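## Task

Place the entire chain bracelet inside the front-right one of the jewelry box's four small compartments, put both ear studs in the back-left small compartment, and set the bangle in the big compartment next to the four small ones, not in the long narrow one along the hinge. The hinge side counts as the back, and left and right are judged by someone at the front looking toward the hinge. Everything must stay in place on its own, with no gripper holding it. At the end, release all items and pull the grippers away.

## Robot and tools

Robot: two 6-joint arms, left_arm and right_arm, each with a parallel two-finger gripper. The bases sit on the table near y = +0.250 m (left_arm) and y = -0.241 m (right_arm), both near x = 0, and each is turned slightly about z. The fingers extend along the gripper's +z axis and close along its y axis. The reported end_effector_position is the point between the finger pads, about 1 cm short of the fingertips. A wrist camera is mounted on each gripper and takes up space near it.

Frame: every pose is given in one scene frame. The origin is on the table surface midway between the arms. +x points out across the table, +z points up, and +y points toward left_arm's side. The arm names do not match the left or right side of any camera image. Orientation is a quaternion written w first (qw, qx, qy, qz).

A row is 16 numbers, always for both arms, even when only one moves: x, y, z, qw, qx, qy, qz, opening for left_arm, then the same eight for right_arm. x, y, z are metres. Opening runs from -1 (closed) to +1 (fully open, 0.094 m). All of these are absolute targets in the scene frame, not offsets. To keep an arm still, repeat its last reported position and the quaternion you want, together with the right opening. Repeat your own intended quaternion rather than copying a reported one that may have drifted.

execute_actions takes "actions", a list with zero or one entry, and an optional boolean "pictures".
- An empty list returns the current state and sends nothing.
- {"rows": [...], "steps": n}: 1 to 15 rows, n up to 15 control steps of 1/30 s each (default 15). Each row is used for one step, and the final row repeats for any remaining steps.
- {"steps": n} alone is a wait of up to 300 steps. It is counted from the previous result, so the time spent writing your reply is part of it.
A target more than 0.6 m from the arm's last reported position along any gripper axis makes the whole call refused, and nothing is sent.

move takes "target" (one 16-number row) and an optional "speed" in m/s, from 0.002 to 0.5, default 0.25. Turning is limited to twice that value in rad/s. Each gripper follows a straight line toward its pose, turns the shorter way, and all paths finish together. A path lasts 0.5 to 10 s and is cut off at 10 s. The opening is applied when the move begins. Paths ignore obstacles and the other arm. Grippers lag behind, can wander, and can exceed the speed, especially with the arm stretched out. Faster contact and aiming deeper past a surface both press harder. The result adds a "move:" line with the outcome (done, off_target, moving, held, fault), any limits that acted (paced = the pose was clipped; held = steps were blocked, and the arm may then jump faster), and each gripper's distance from its target.

wait takes "seconds", from 0 to 10, and sends nothing new.
zoom_image takes "camera" (cam_head_left, cam_head_right, cam_high, cam_low, cam_left_wrist, cam_right_wrist) and "region" [x0, y0, x1, y1] in that camera's pixels, measured from the top-left corner, at most 504 by 504. Head, high and low images are 504x504. Wrist images are 616x616 fisheye.
read_manual returns only licence text.
finished_scene takes "scene" (1 or 2).

Controller behaviour: on every step the commanded pose is clipped to within 70 mm and 16 degrees of the gripper's measured pose. When position and orientation cannot both be reached, position wins. After an action ends, an arm continues only as far as its last clipped pose, so a distant target may need several calls. Check the result and send the remainder. Final poses are often a centimetre or more off, usually too low. Printed hand positions become less accurate at long reach.

Result lines: "left_arm: … | right_arm: …" gives each gripper's position and quaternion. grip_measured is the measured finger opening on the command scale, and the last joint value gives it in metres. Each gripper may read up to about 1 mm off, with a constant error per gripper. "Hand target" is where the controller is currently driving the gripper. "pose unreachable" means the clearance check changed or blocked a command. HELD marks steps where your row was not fully sent. FAULT and OVER-TEMPERATURE FAULT lines report arm stops. MOTOR HOT appears from 75 °C. At 90 °C the arm stops for 10 s, and at 100 °C the arm goes limp and falls.

Gripping: to hold something, command an opening below grip_measured. About 0.03 below gives a firm grip, and less gives a gentler one. Pad force tops out around 50 to 62 N and is weaker on items thinner than about 2 mm. Holding loads heats the motors, even while you are thinking.

Things to avoid: knocking or placing anything off the table, collisions or hard pressing between the two arms, drops, slips, slamming and heavy pushes. Held parts can be tugged briefly, and loose items nudged, at random moments. Before finishing, open both grippers and move them clear so the items rest unsupported. Time spent replying counts as robot time, so keep replies short and motions smooth.

Each tool is called after "Emit:" as name(argument=value, ...) on one line, values as JSON.

## Session

Emit:
execute_actions(actions=[])

Scene clock: 0.00 s of 5600.00 s.
left_arm: end_effector_position=(+0.0937, +0.0229, +0.4005) grip_measured=+1.000 end_effector_quat_wxyz=(+0.308, -0.228, +0.808, -0.448) | right_arm: end_effector_position=(+0.3516, -0.5068, +0.3418) grip_measured=+1.000 end_effector_quat_wxyz=(+0.616, -0.489, +0.478, -0.390)
Joint positions: left_arm=[-1.617  1.068  1.583 -1.298 -0.954 -1.926  0.094] | right_arm=[-1.051  1.676  1.175  0.705 -1.248 -1.168  0.094]
Joint velocities: left_arm=[-0.002  0.007  0.017  0.022  0.007  0.007  0.   ] | right_arm=[ 0.007 -0.007 -0.017  0.095 -0.066  0.066  0.   ]
Motor temperatures (°C, as the motors report them): left_arm=[28 29 30 27 29 28] | right_arm=[29 29 28 30 27 29]
Hand target (left_arm): +0.097, +0.027, +0.405; +0.318, -0.229, +0.803, -0.450
Hand target (right_arm): +0.352, -0.507, +0.341; +0.618, -0.485, +0.484, -0.385

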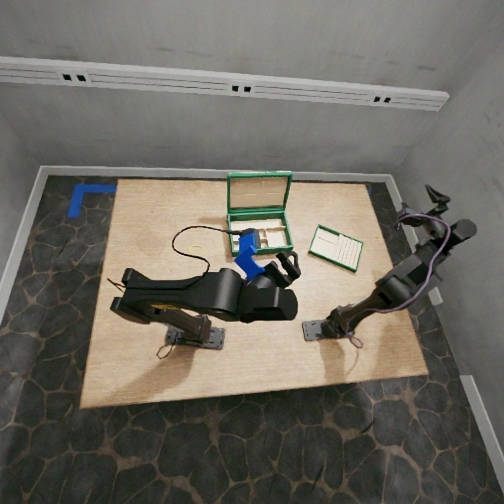

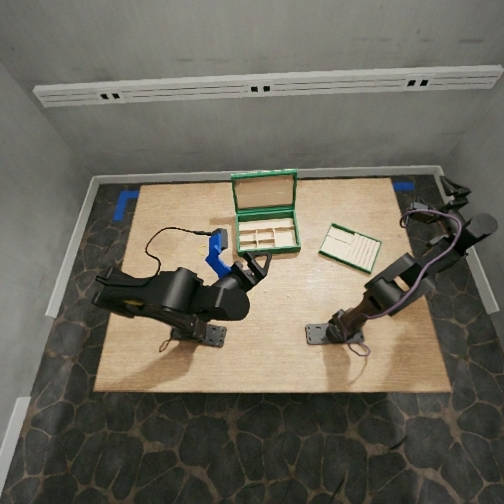

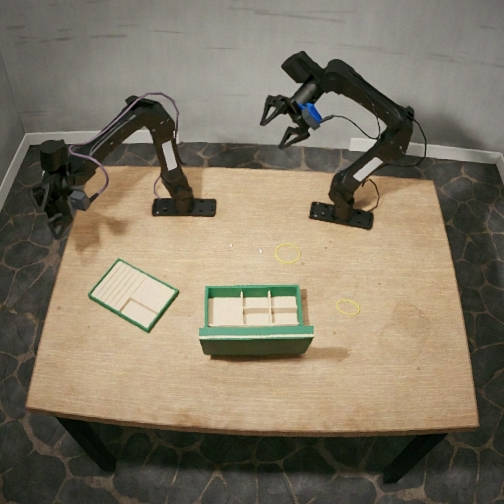

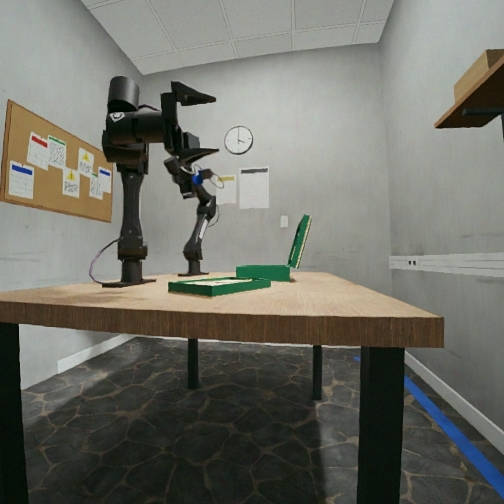

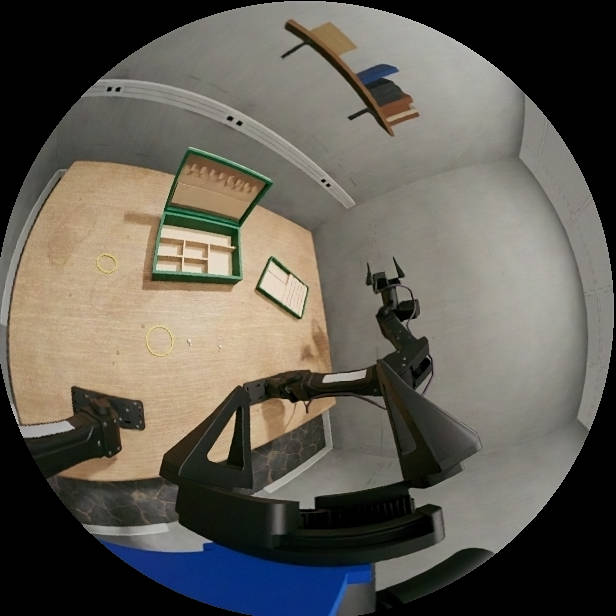

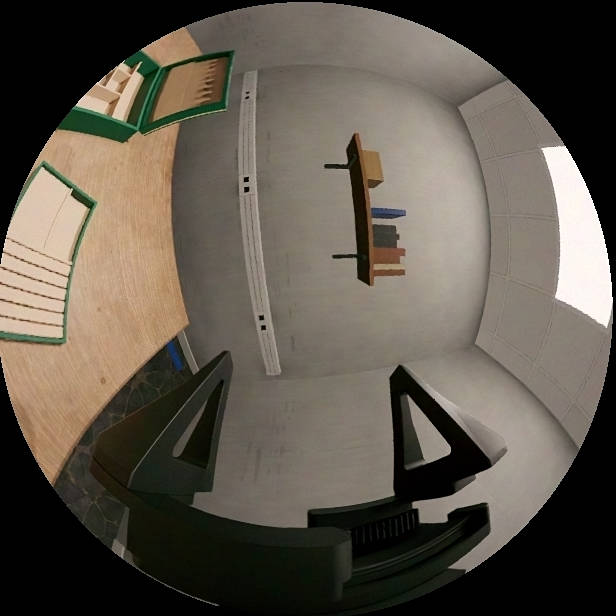

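Emit:
move(target=[0.15,0.12,0.2,0,0,1,0,1,0.15,-0.15,0.2,0,0,1,0,1])

Scene clock: 5.83 s of 5600.00 s.
left_arm: end_effector_position=(+0.1472, +0.1145, +0.2038) grip_measured=+1.000 end_effector_quat_wxyz=(+0.023, +0.004, +0.999, -0.032) | right_arm: end_effector_position=(+0.1615, -0.1478, +0.2059) grip_measured=+1.000 end_effector_quat_wxyz=(+0.071, +0.001, +0.997, +0.018)
Joint positions: left_arm=[-0.539  1.281  1.363 -1.575  0.018 -0.714  0.094] | right_arm=[ 0.497  1.199  1.312 -1.543  0.039  0.528  0.094]
Joint velocities: left_arm=[-0.002  0.002  0.007 -0.022  0.037  0.051  0.   ] | right_arm=[-0.017  0.007 -0.007  0.022  0.037  0.007  0.   ]
Motor temperatures (°C, as the motors report them): left_arm=[28 29 30 27 29 28] | right_arm=[29 29 29 30 27 29]
Hand target (left_arm): +0.149, +0.120, +0.199; +0.021, +0.005, +1.000, -0.018
Hand target (right_arm): +0.154, -0.149, +0.200; +0.049, +0.000, +0.999, +0.010
Off the commanded pose (left_arm): 0.007 m, 5 deg.
Off the commanded pose (right_arm): 0.013 m, 8 deg.
joint sent to its limit (left arm) — the command would take joint 4 (wrist pitch) past its lower limit, so that joint was sent only as far as its limit.
joint sent to its limit (right arm) — the command would take joint 4 (wrist pitch) past its lower limit, so that joint was sent only as far as its limit.
move: off_target (left_arm, right_arm)

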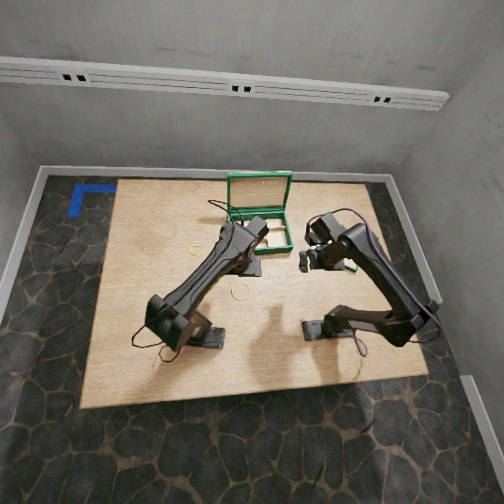

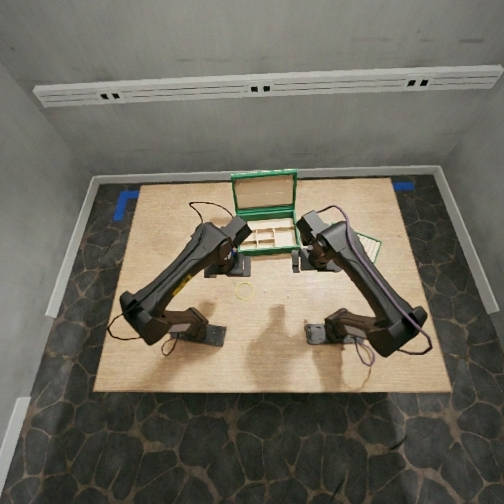

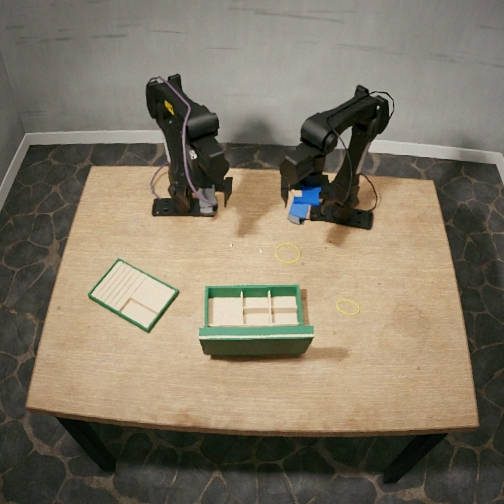

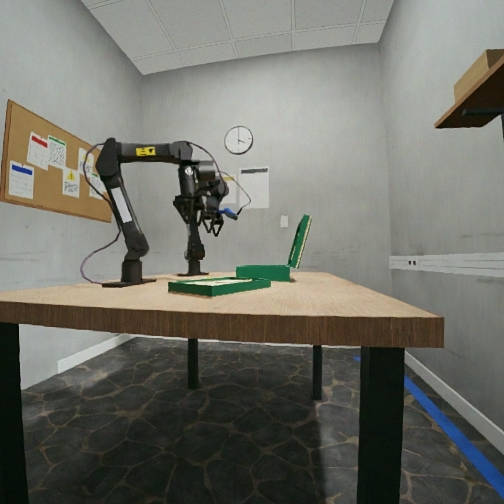

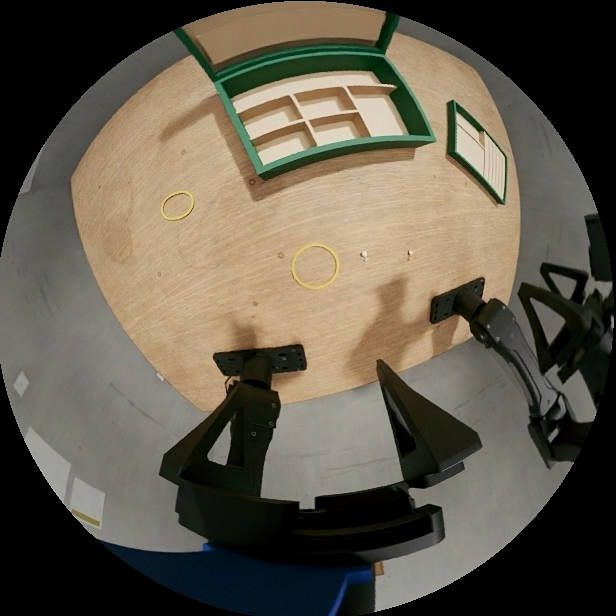

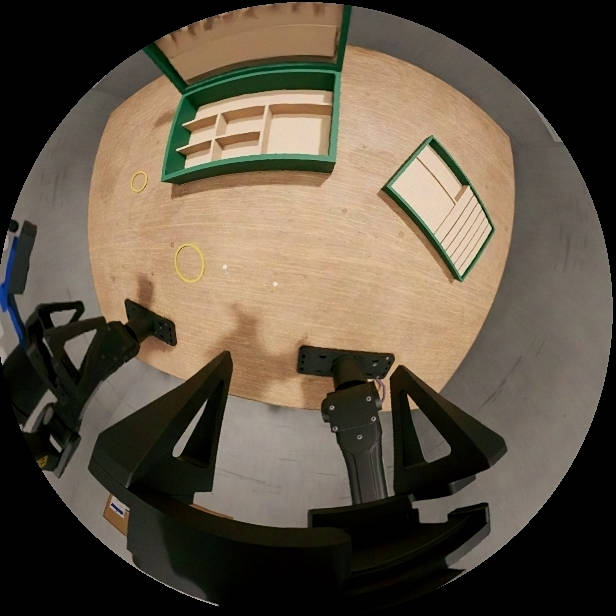

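Emit:
move(target=[0.17,0.11,0.06,0,0,1,0,0,0.15,-0.09,0.06,0,0,1,0,0])

Scene clock: 8.37 s of 5600.00 s.
left_arm: end_effector_position=(+0.1672, +0.1058, +0.0644) grip_measured=+0.001 end_effector_quat_wxyz=(-0.006, +0.000, +1.000, -0.006) | right_arm: end_effector_position=(+0.1510, -0.0938, +0.0644) grip_measured=+0.002 end_effector_quat_wxyz=(+0.004, +0.001, +1.000, -0.002)
Joint positions: left_arm=[-0.51   1.422  0.914 -1.063  0.017 -0.691  0.047] | right_arm=[ 0.711  1.398  0.894 -1.064  0.008  0.744  0.047]
Joint velocities: left_arm=[-0.012 -0.017  0.002  0.007  0.051  0.081  0.001] | right_arm=[ 0.007  0.012  0.002 -0.022 -0.125 -0.051 -0.   ]
Motor temperatures (°C, as the motors report them): left_arm=[28 29 30 27 29 28] | right_arm=[29 29 29 30 27 29]
Hand target (left_arm): +0.171, +0.109, +0.060; -0.001, +0.000, +1.000, +0.000
Hand target (right_arm): +0.150, -0.091, +0.060; +0.002, -0.001, +1.000, -0.001
Off the commanded pose (left_arm): 0.007 m, 1 deg.
Off the commanded pose (right_arm): 0.006 m, 0 deg.
move: done

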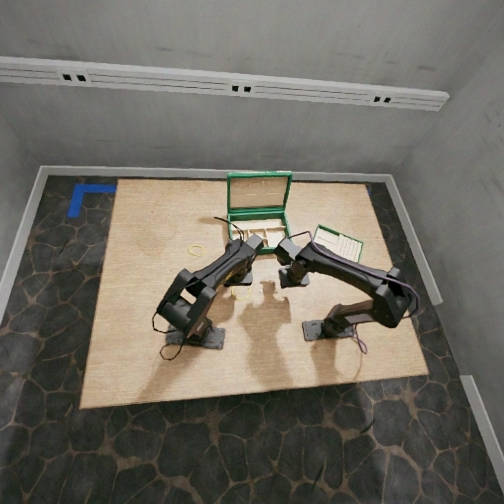

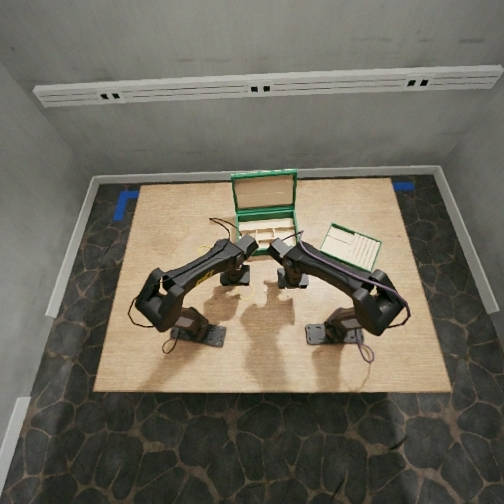

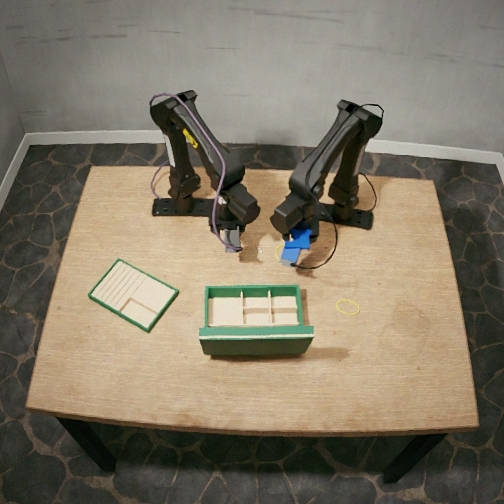

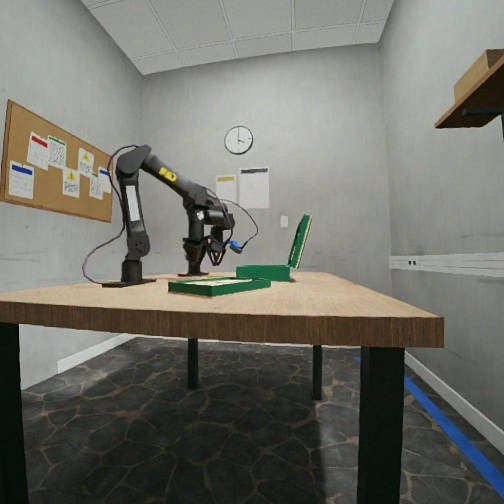

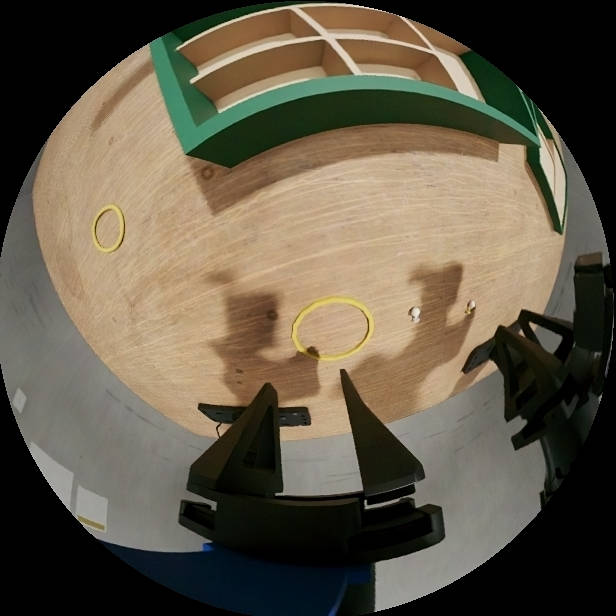

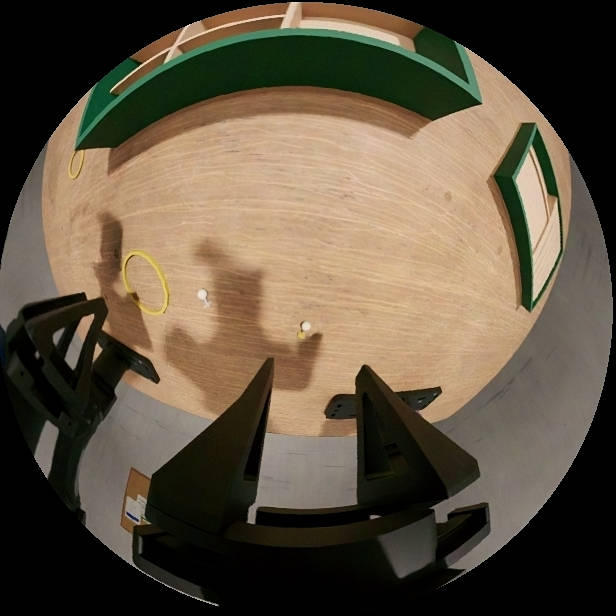

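Near ring seems the chain (polygonal). Go lower.

Emit:
move(target=[0.17,0.115,0.025,0,0,1,0,-0.3,0.15,-0.085,0.025,0,0,1,0,-0.3], speed=0.1)

Scene clock: 10.37 s of 5600.00 s.
left_arm: end_effector_position=(+0.1674, +0.1104, +0.0298) grip_measured=-0.299 end_effector_quat_wxyz=(-0.004, +0.000, +1.000, -0.007) | right_arm: end_effector_position=(+0.1525, -0.0870, +0.0304) grip_measured=-0.298 end_effector_quat_wxyz=(+0.004, +0.002, +1.000, +0.000)
Joint positions: left_arm=[-0.494  1.458  0.798 -0.909  0.016 -0.676  0.033] | right_arm=[ 0.726  1.466  0.809 -0.907  0.005  0.761  0.033]
Joint velocities: left_arm=[-0.032 -0.012 -0.022 -0.051 -0.007  0.051 -0.001] | right_arm=[-0.002  0.017 -0.012  0.007 -0.022 -0.007 -0.002]
Motor temperatures (°C, as the motors report them): left_arm=[28 29 31 27 29 28] | right_arm=[29 29 29 30 27 29]
Hand target (left_arm): +0.170, +0.115, +0.025; -0.000, -0.000, +1.000, +0.000
Hand target (right_arm): +0.150, -0.086, +0.025; -0.000, +0.000, +1.000, -0.000
Off the commanded pose (left_arm): 0.007 m, 1 deg.
Off the commanded pose (right_arm): 0.006 m, 1 deg.
move: done

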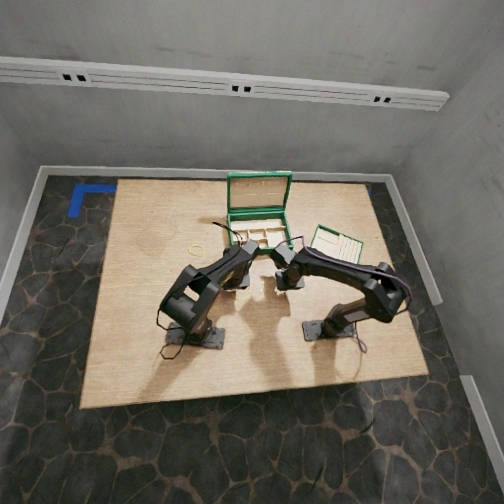

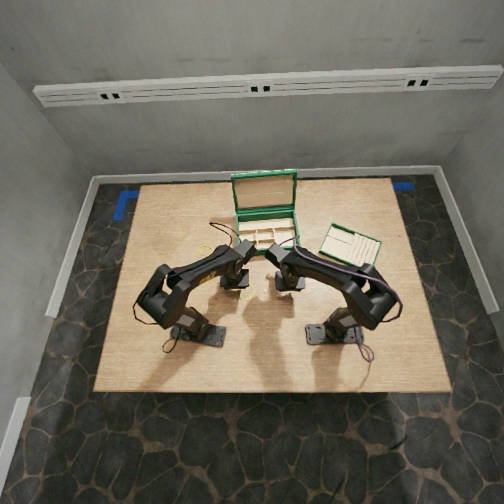

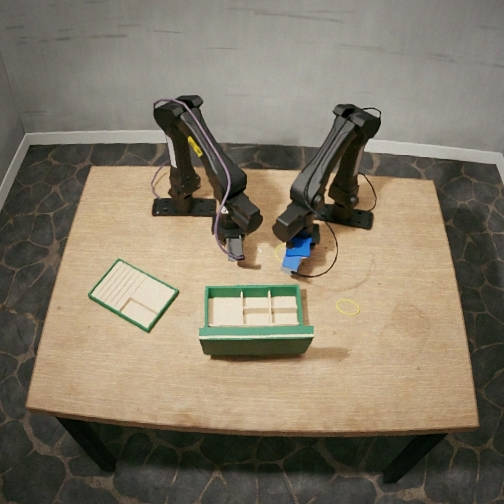

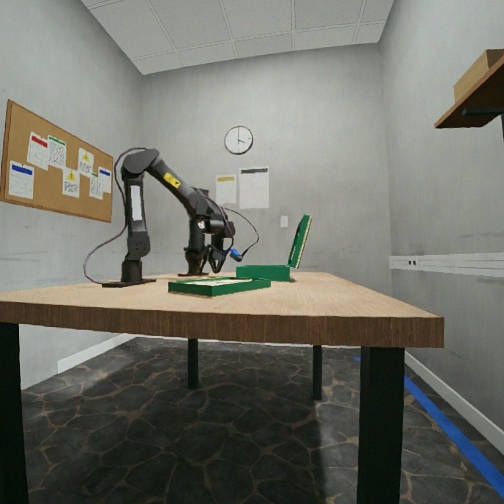

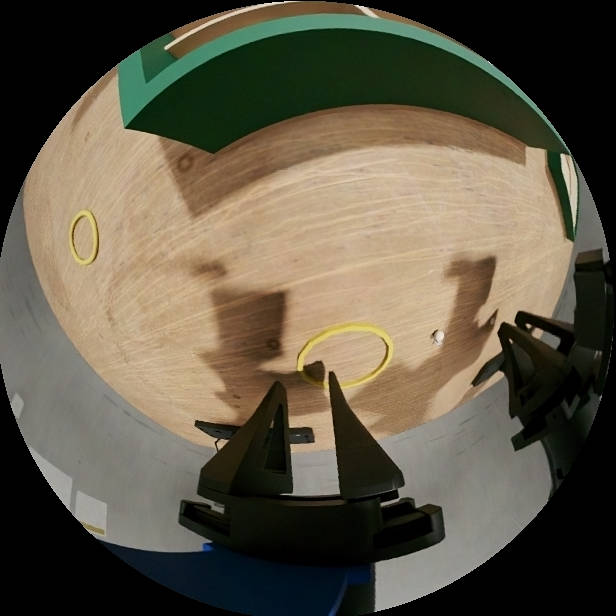

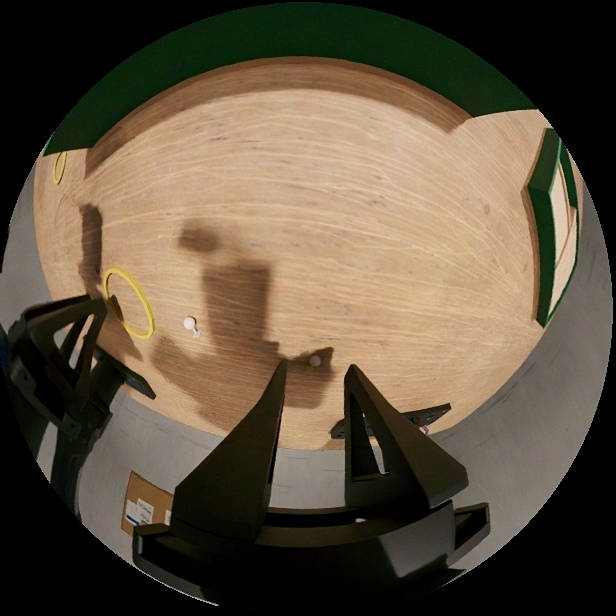

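Emit:
move(target=[0.17,0.115,0.008,0,0,1,0,-0.3,0.142,-0.085,0.009,0,0,1,0,-0.3], speed=0.05)

Emit:
zoom_image(camera="cam_right_wrist", region=[210,280,410,440])

Emit:
zoom_image(camera="cam_left_wrist", region=[210,300,430,460])

Scene clock: 12.13 s of 5600.00 s.
left_arm: end_effector_position=(+0.1681, +0.1098, +0.0133) grip_measured=-0.299 end_effector_quat_wxyz=(-0.003, +0.000, +1.000, -0.008) | right_arm: end_effector_position=(+0.1456, -0.0854, +0.0153) grip_measured=-0.298 end_effector_quat_wxyz=(+0.005, +0.002, +1.000, +0.002)
Joint positions: left_arm=[-0.494  1.492  0.755 -0.83   0.016 -0.676  0.033] | right_arm=[ 0.753  1.475  0.75  -0.834  0.004  0.786  0.033]
Joint velocities: left_arm=[ 0.002  0.007 -0.027  0.037 -0.066  0.007 -0.   ] | right_arm=[ 0.007 -0.007  0.002 -0.007 -0.066 -0.081 -0.002]
Motor temperatures (°C, as the motors report them): left_arm=[28 29 31 27 29 28] | right_arm=[29 30 29 30 27 29]
Hand target (left_arm): +0.170, +0.115, +0.008; -0.000, -0.000, +1.000, +0.000
Hand target (right_arm): +0.142, -0.085, +0.009; +0.000, -0.000, +1.000, -0.000
Off the commanded pose (left_arm): 0.008 m, 1 deg.
Off the commanded pose (right_arm): 0.007 m, 1 deg.
move: done

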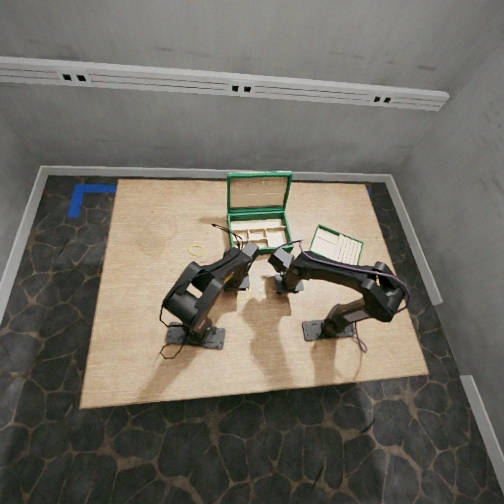

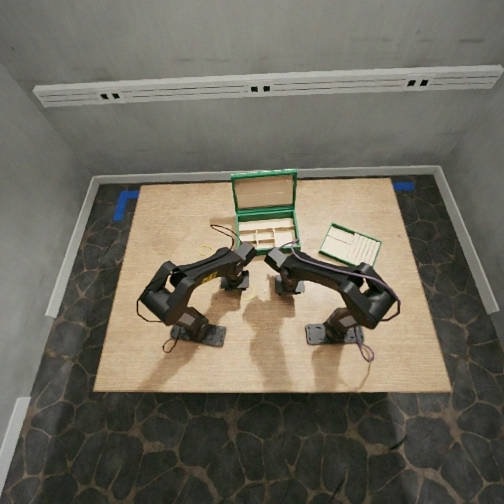

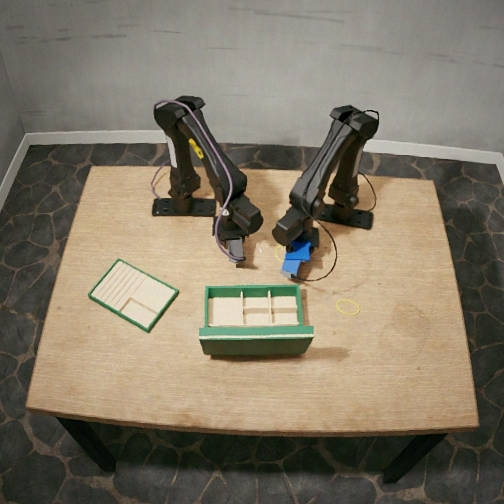

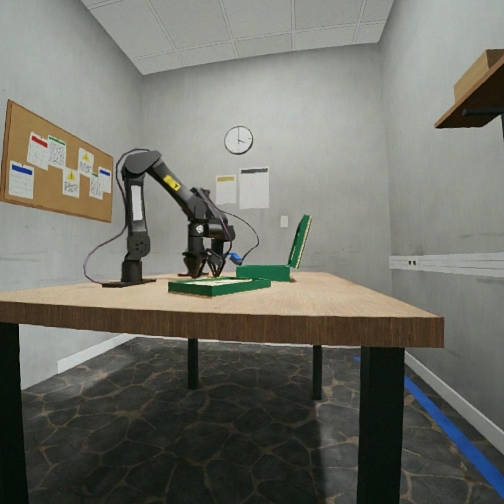

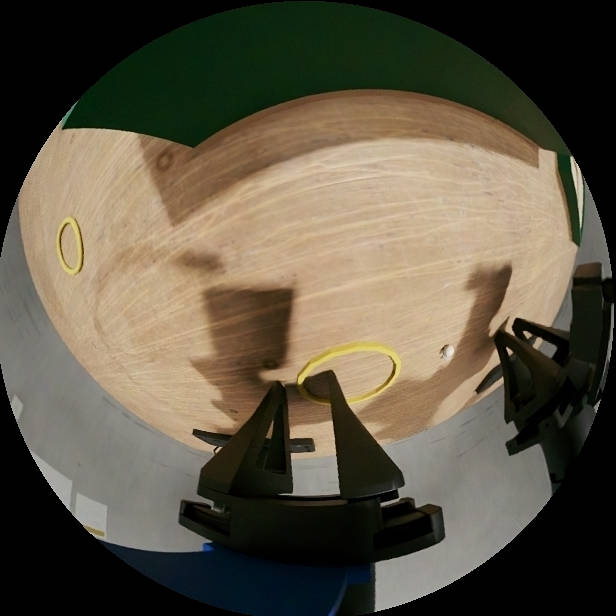

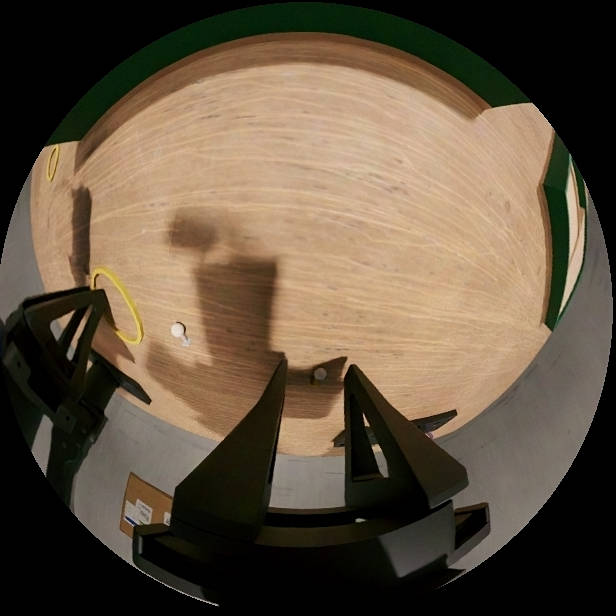

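Region (210, 280, 410, 440) of cam_right_wrist's 616x616 image, scaled by 2.520, with more detail than that image has; it fills the top 403 rows of this view, and the rest is white.

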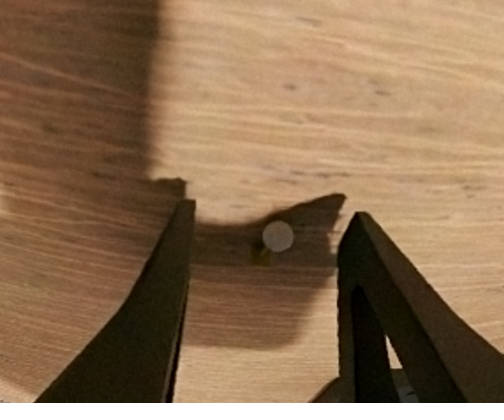

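Region (210, 300, 430, 460) of cam_left_wrist's 616x616 image, scaled by 2.291, with more detail than that image has; it fills the top 367 rows of this view, and the rest is white.

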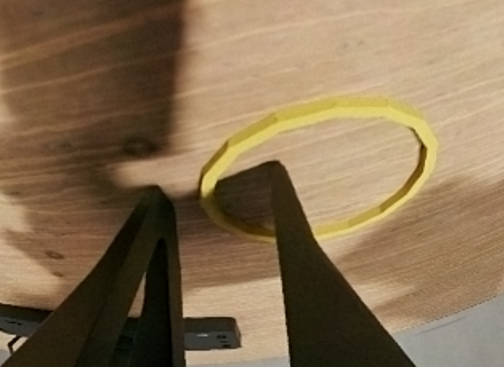

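Emit:
move(target=[0.17,0.115,0.004,0,0,1,0,-0.3,0.138,-0.085,0.004,0,0,1,0,-0.3], speed=0.03)

Emit:
move(target=[0.17,0.115,0.004,0,0,1,0,-1,0.138,-0.085,0.004,0,0,1,0,-1])

Emit:
move(target=[0.17,0.115,0.12,0,0,1,0,-1,0.138,-0.1,0.1,0,0,1,0,-1], speed=0.1)

Scene clock: 13.97 s of 5600.00 s.
left_arm: end_effector_position=(+0.1714, +0.1072, +0.0133) grip_measured=-0.299 end_effector_quat_wxyz=(+0.003, +0.000, +1.000, -0.013) | right_arm: end_effector_position=(+0.1414, -0.0857, +0.0103) grip_measured=-0.298 end_effector_quat_wxyz=(+0.005, +0.002, +1.000, +0.002)
Joint positions: left_arm=[-0.494  1.492  0.755 -0.813  0.016 -0.676  0.033] | right_arm=[ 0.766  1.475  0.727 -0.813  0.004  0.799  0.033]
Joint velocities: left_arm=[-0.002 -0.007 -0.007  0.051 -0.022  0.066  0.002] | right_arm=[-0.002  0.007 -0.002  0.022 -0.051  0.081  0.   ]
Motor temperatures (°C, as the motors report them): left_arm=[28 29 31 27 29 28] | right_arm=[29 30 29 30 27 29]
Hand target (left_arm): +0.170, +0.115, +0.005; -0.000, +0.000, +1.000, +0.000
Hand target (right_arm): +0.138, -0.085, +0.004; +0.000, +0.000, +1.000, -0.000
Off the commanded pose (left_arm): 0.012 m, 2 deg.
Off the commanded pose (right_arm): 0.007 m, 1 deg.
move: off_target (left_arm)

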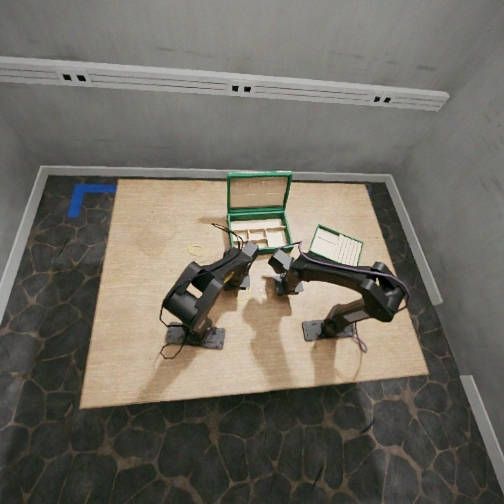

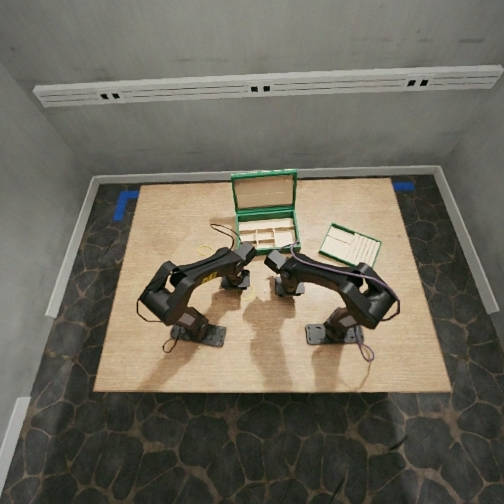

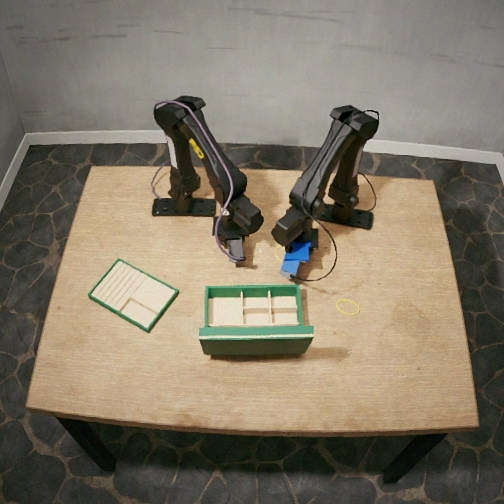

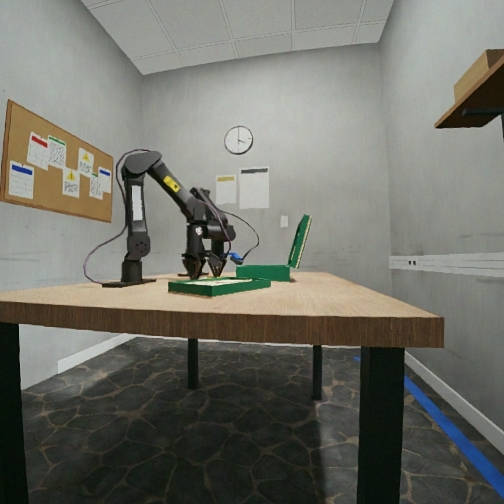

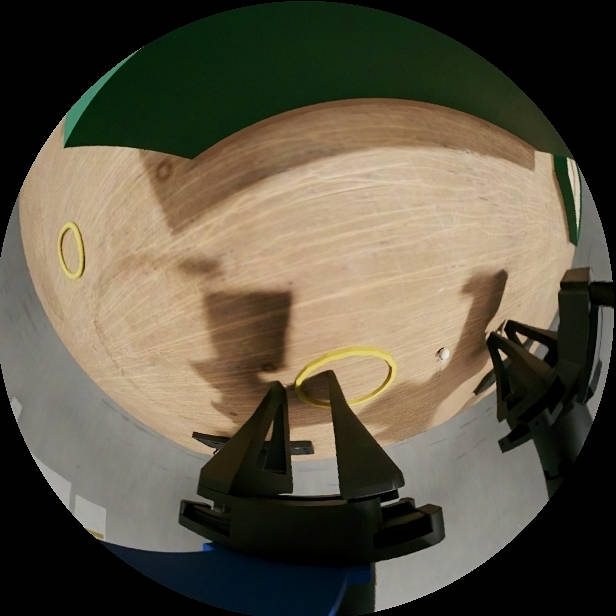

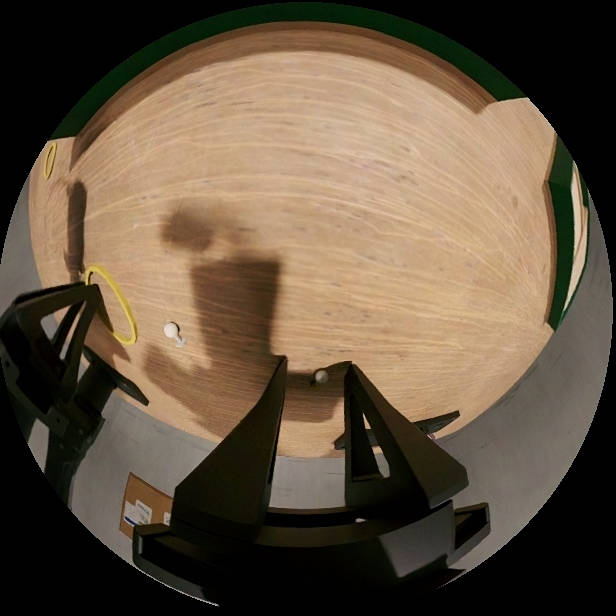

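Scene clock: 14.67 s of 5600.00 s.
left_arm: end_effector_position=(+0.1713, +0.1071, +0.0133) grip_measured=-0.983 end_effector_quat_wxyz=(+0.003, +0.000, +1.000, -0.013) | right_arm: end_effector_position=(+0.1421, -0.0851, +0.0103) grip_measured=-0.989 end_effector_quat_wxyz=(+0.006, +0.002, +1.000, +0.003)
Joint positions: left_arm=[-0.494  1.492  0.755 -0.813  0.017 -0.675  0.001] | right_arm=[ 0.766  1.475  0.727 -0.81   0.005  0.8    0.001]
Joint velocities: left_arm=[ 0.002  0.002 -0.012 -0.007 -0.037  0.022 -0.   ] | right_arm=[ 0.017 -0.007 -0.002  0.022 -0.022 -0.022 -0.   ]
Motor temperatures (°C, as the motors report them): left_arm=[28 29 31 27 29 28] | right_arm=[29 30 29 30 27 29]
Hand target (left_arm): +0.170, +0.115, +0.004; -0.000, +0.000, +1.000, +0.000
Hand target (right_arm): +0.138, -0.085, +0.004; +0.000, -0.000, +1.000, -0.000
Off the commanded pose (left_arm): 0.012 m, 2 deg.
Off the commanded pose (right_arm): 0.008 m, 1 deg.
move: off_target (left_arm)

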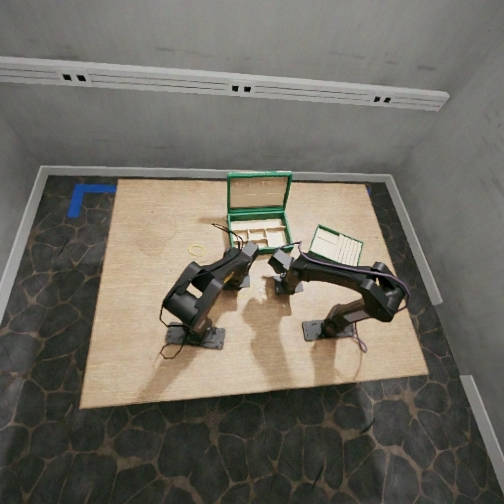

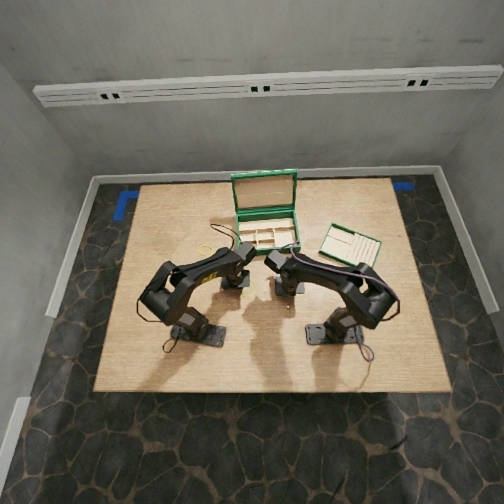

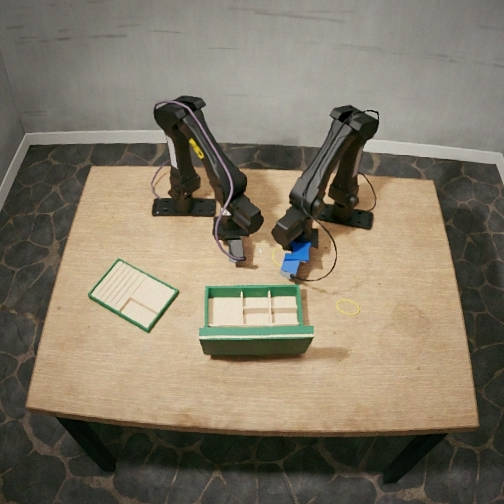

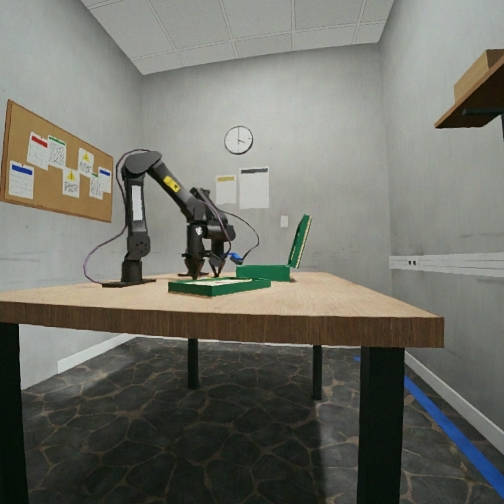

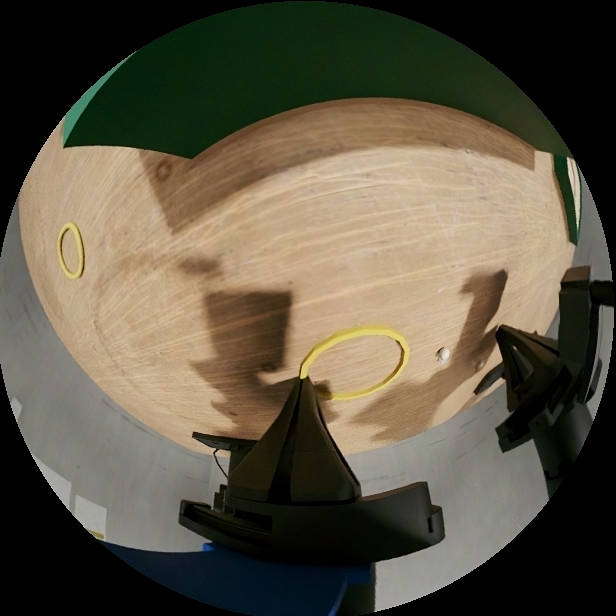

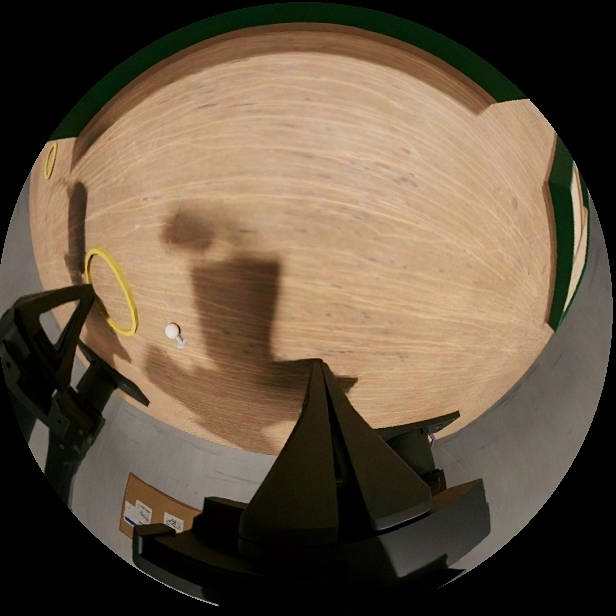

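Scene clock: 16.33 s of 5600.00 s.
left_arm: end_effector_position=(+0.1591, +0.1172, +0.1062) grip_measured=-0.983 end_effector_quat_wxyz=(-0.027, +0.000, +1.000, +0.012) | right_arm: end_effector_position=(+0.1378, -0.0982, +0.0914) grip_measured=-0.989 end_effector_quat_wxyz=(-0.003, -0.002, +1.000, -0.006)
Joint positions: left_arm=[-0.494  1.394  1.057 -1.291  0.015 -0.675  0.001] | right_arm=[ 0.736  1.341  0.958 -1.202  0.005  0.761  0.001]
Joint velocities: left_arm=[-0.002  0.007  0.012 -0.007  0.095 -0.095 -0.   ] | right_arm=[ 0.002 -0.017  0.007 -0.037 -0.007  0.037  0.001]
Motor temperatures (°C, as the motors report them): left_arm=[28 30 31 27 29 28] | right_arm=[29 30 29 30 27 29]
Hand target (left_arm): +0.169, +0.116, +0.120; +0.000, -0.000, +1.000, +0.000
Hand target (right_arm): +0.139, -0.099, +0.099; -0.000, -0.000, +1.000, -0.000
Off the commanded pose (left_arm): 0.018 m, 3 deg.
Off the commanded pose (right_arm): 0.009 m, 1 deg.
move: off_target (left_arm)

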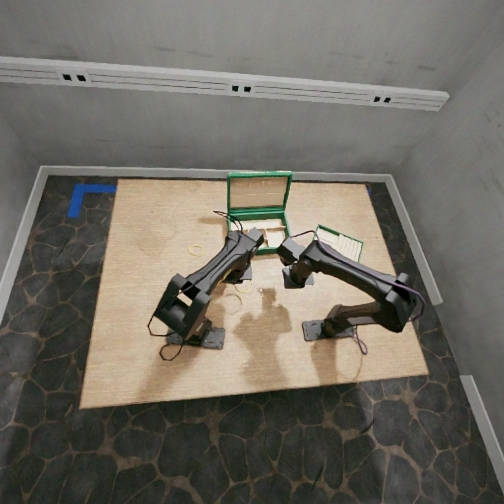

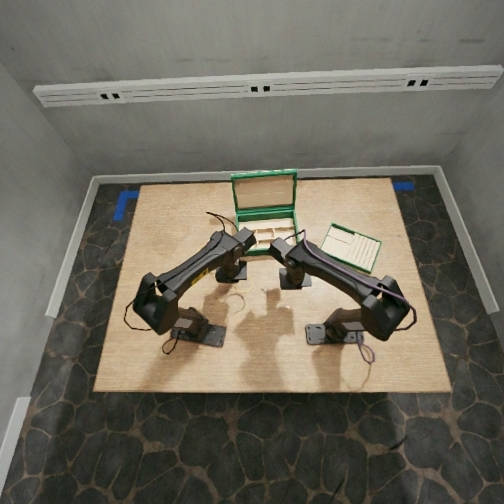

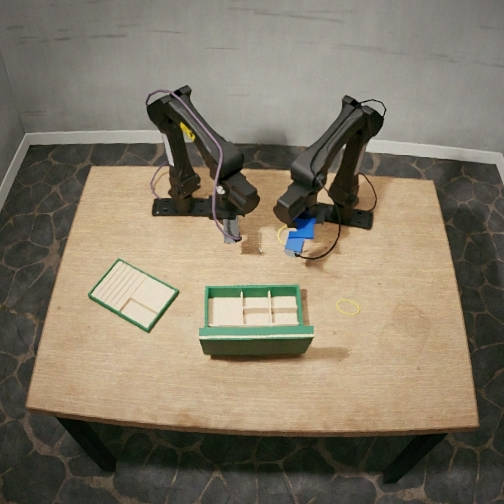

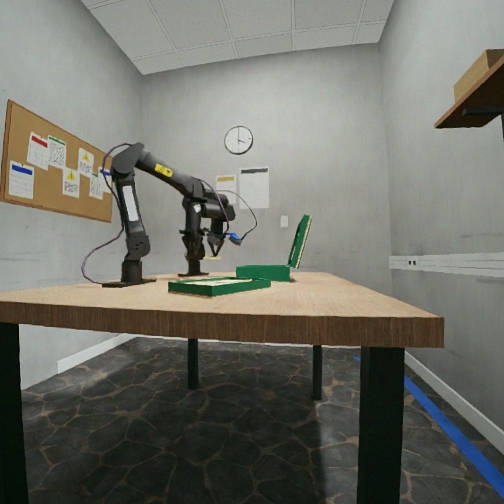

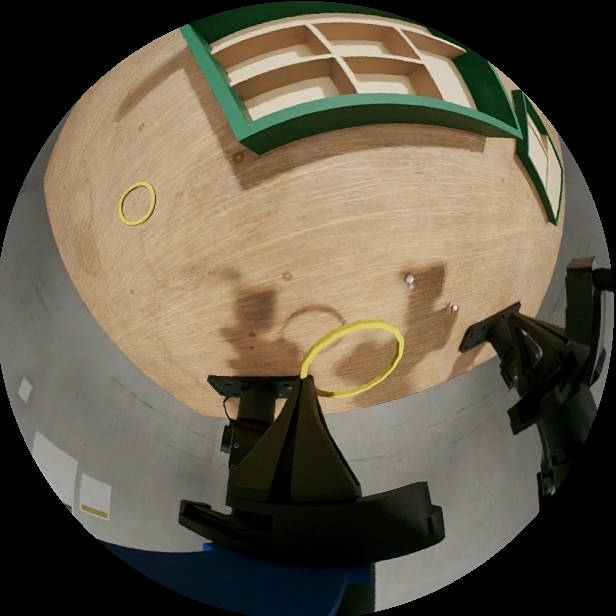

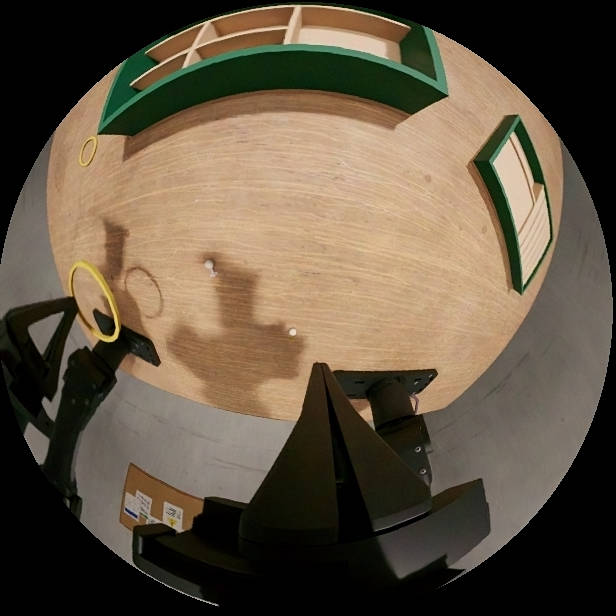

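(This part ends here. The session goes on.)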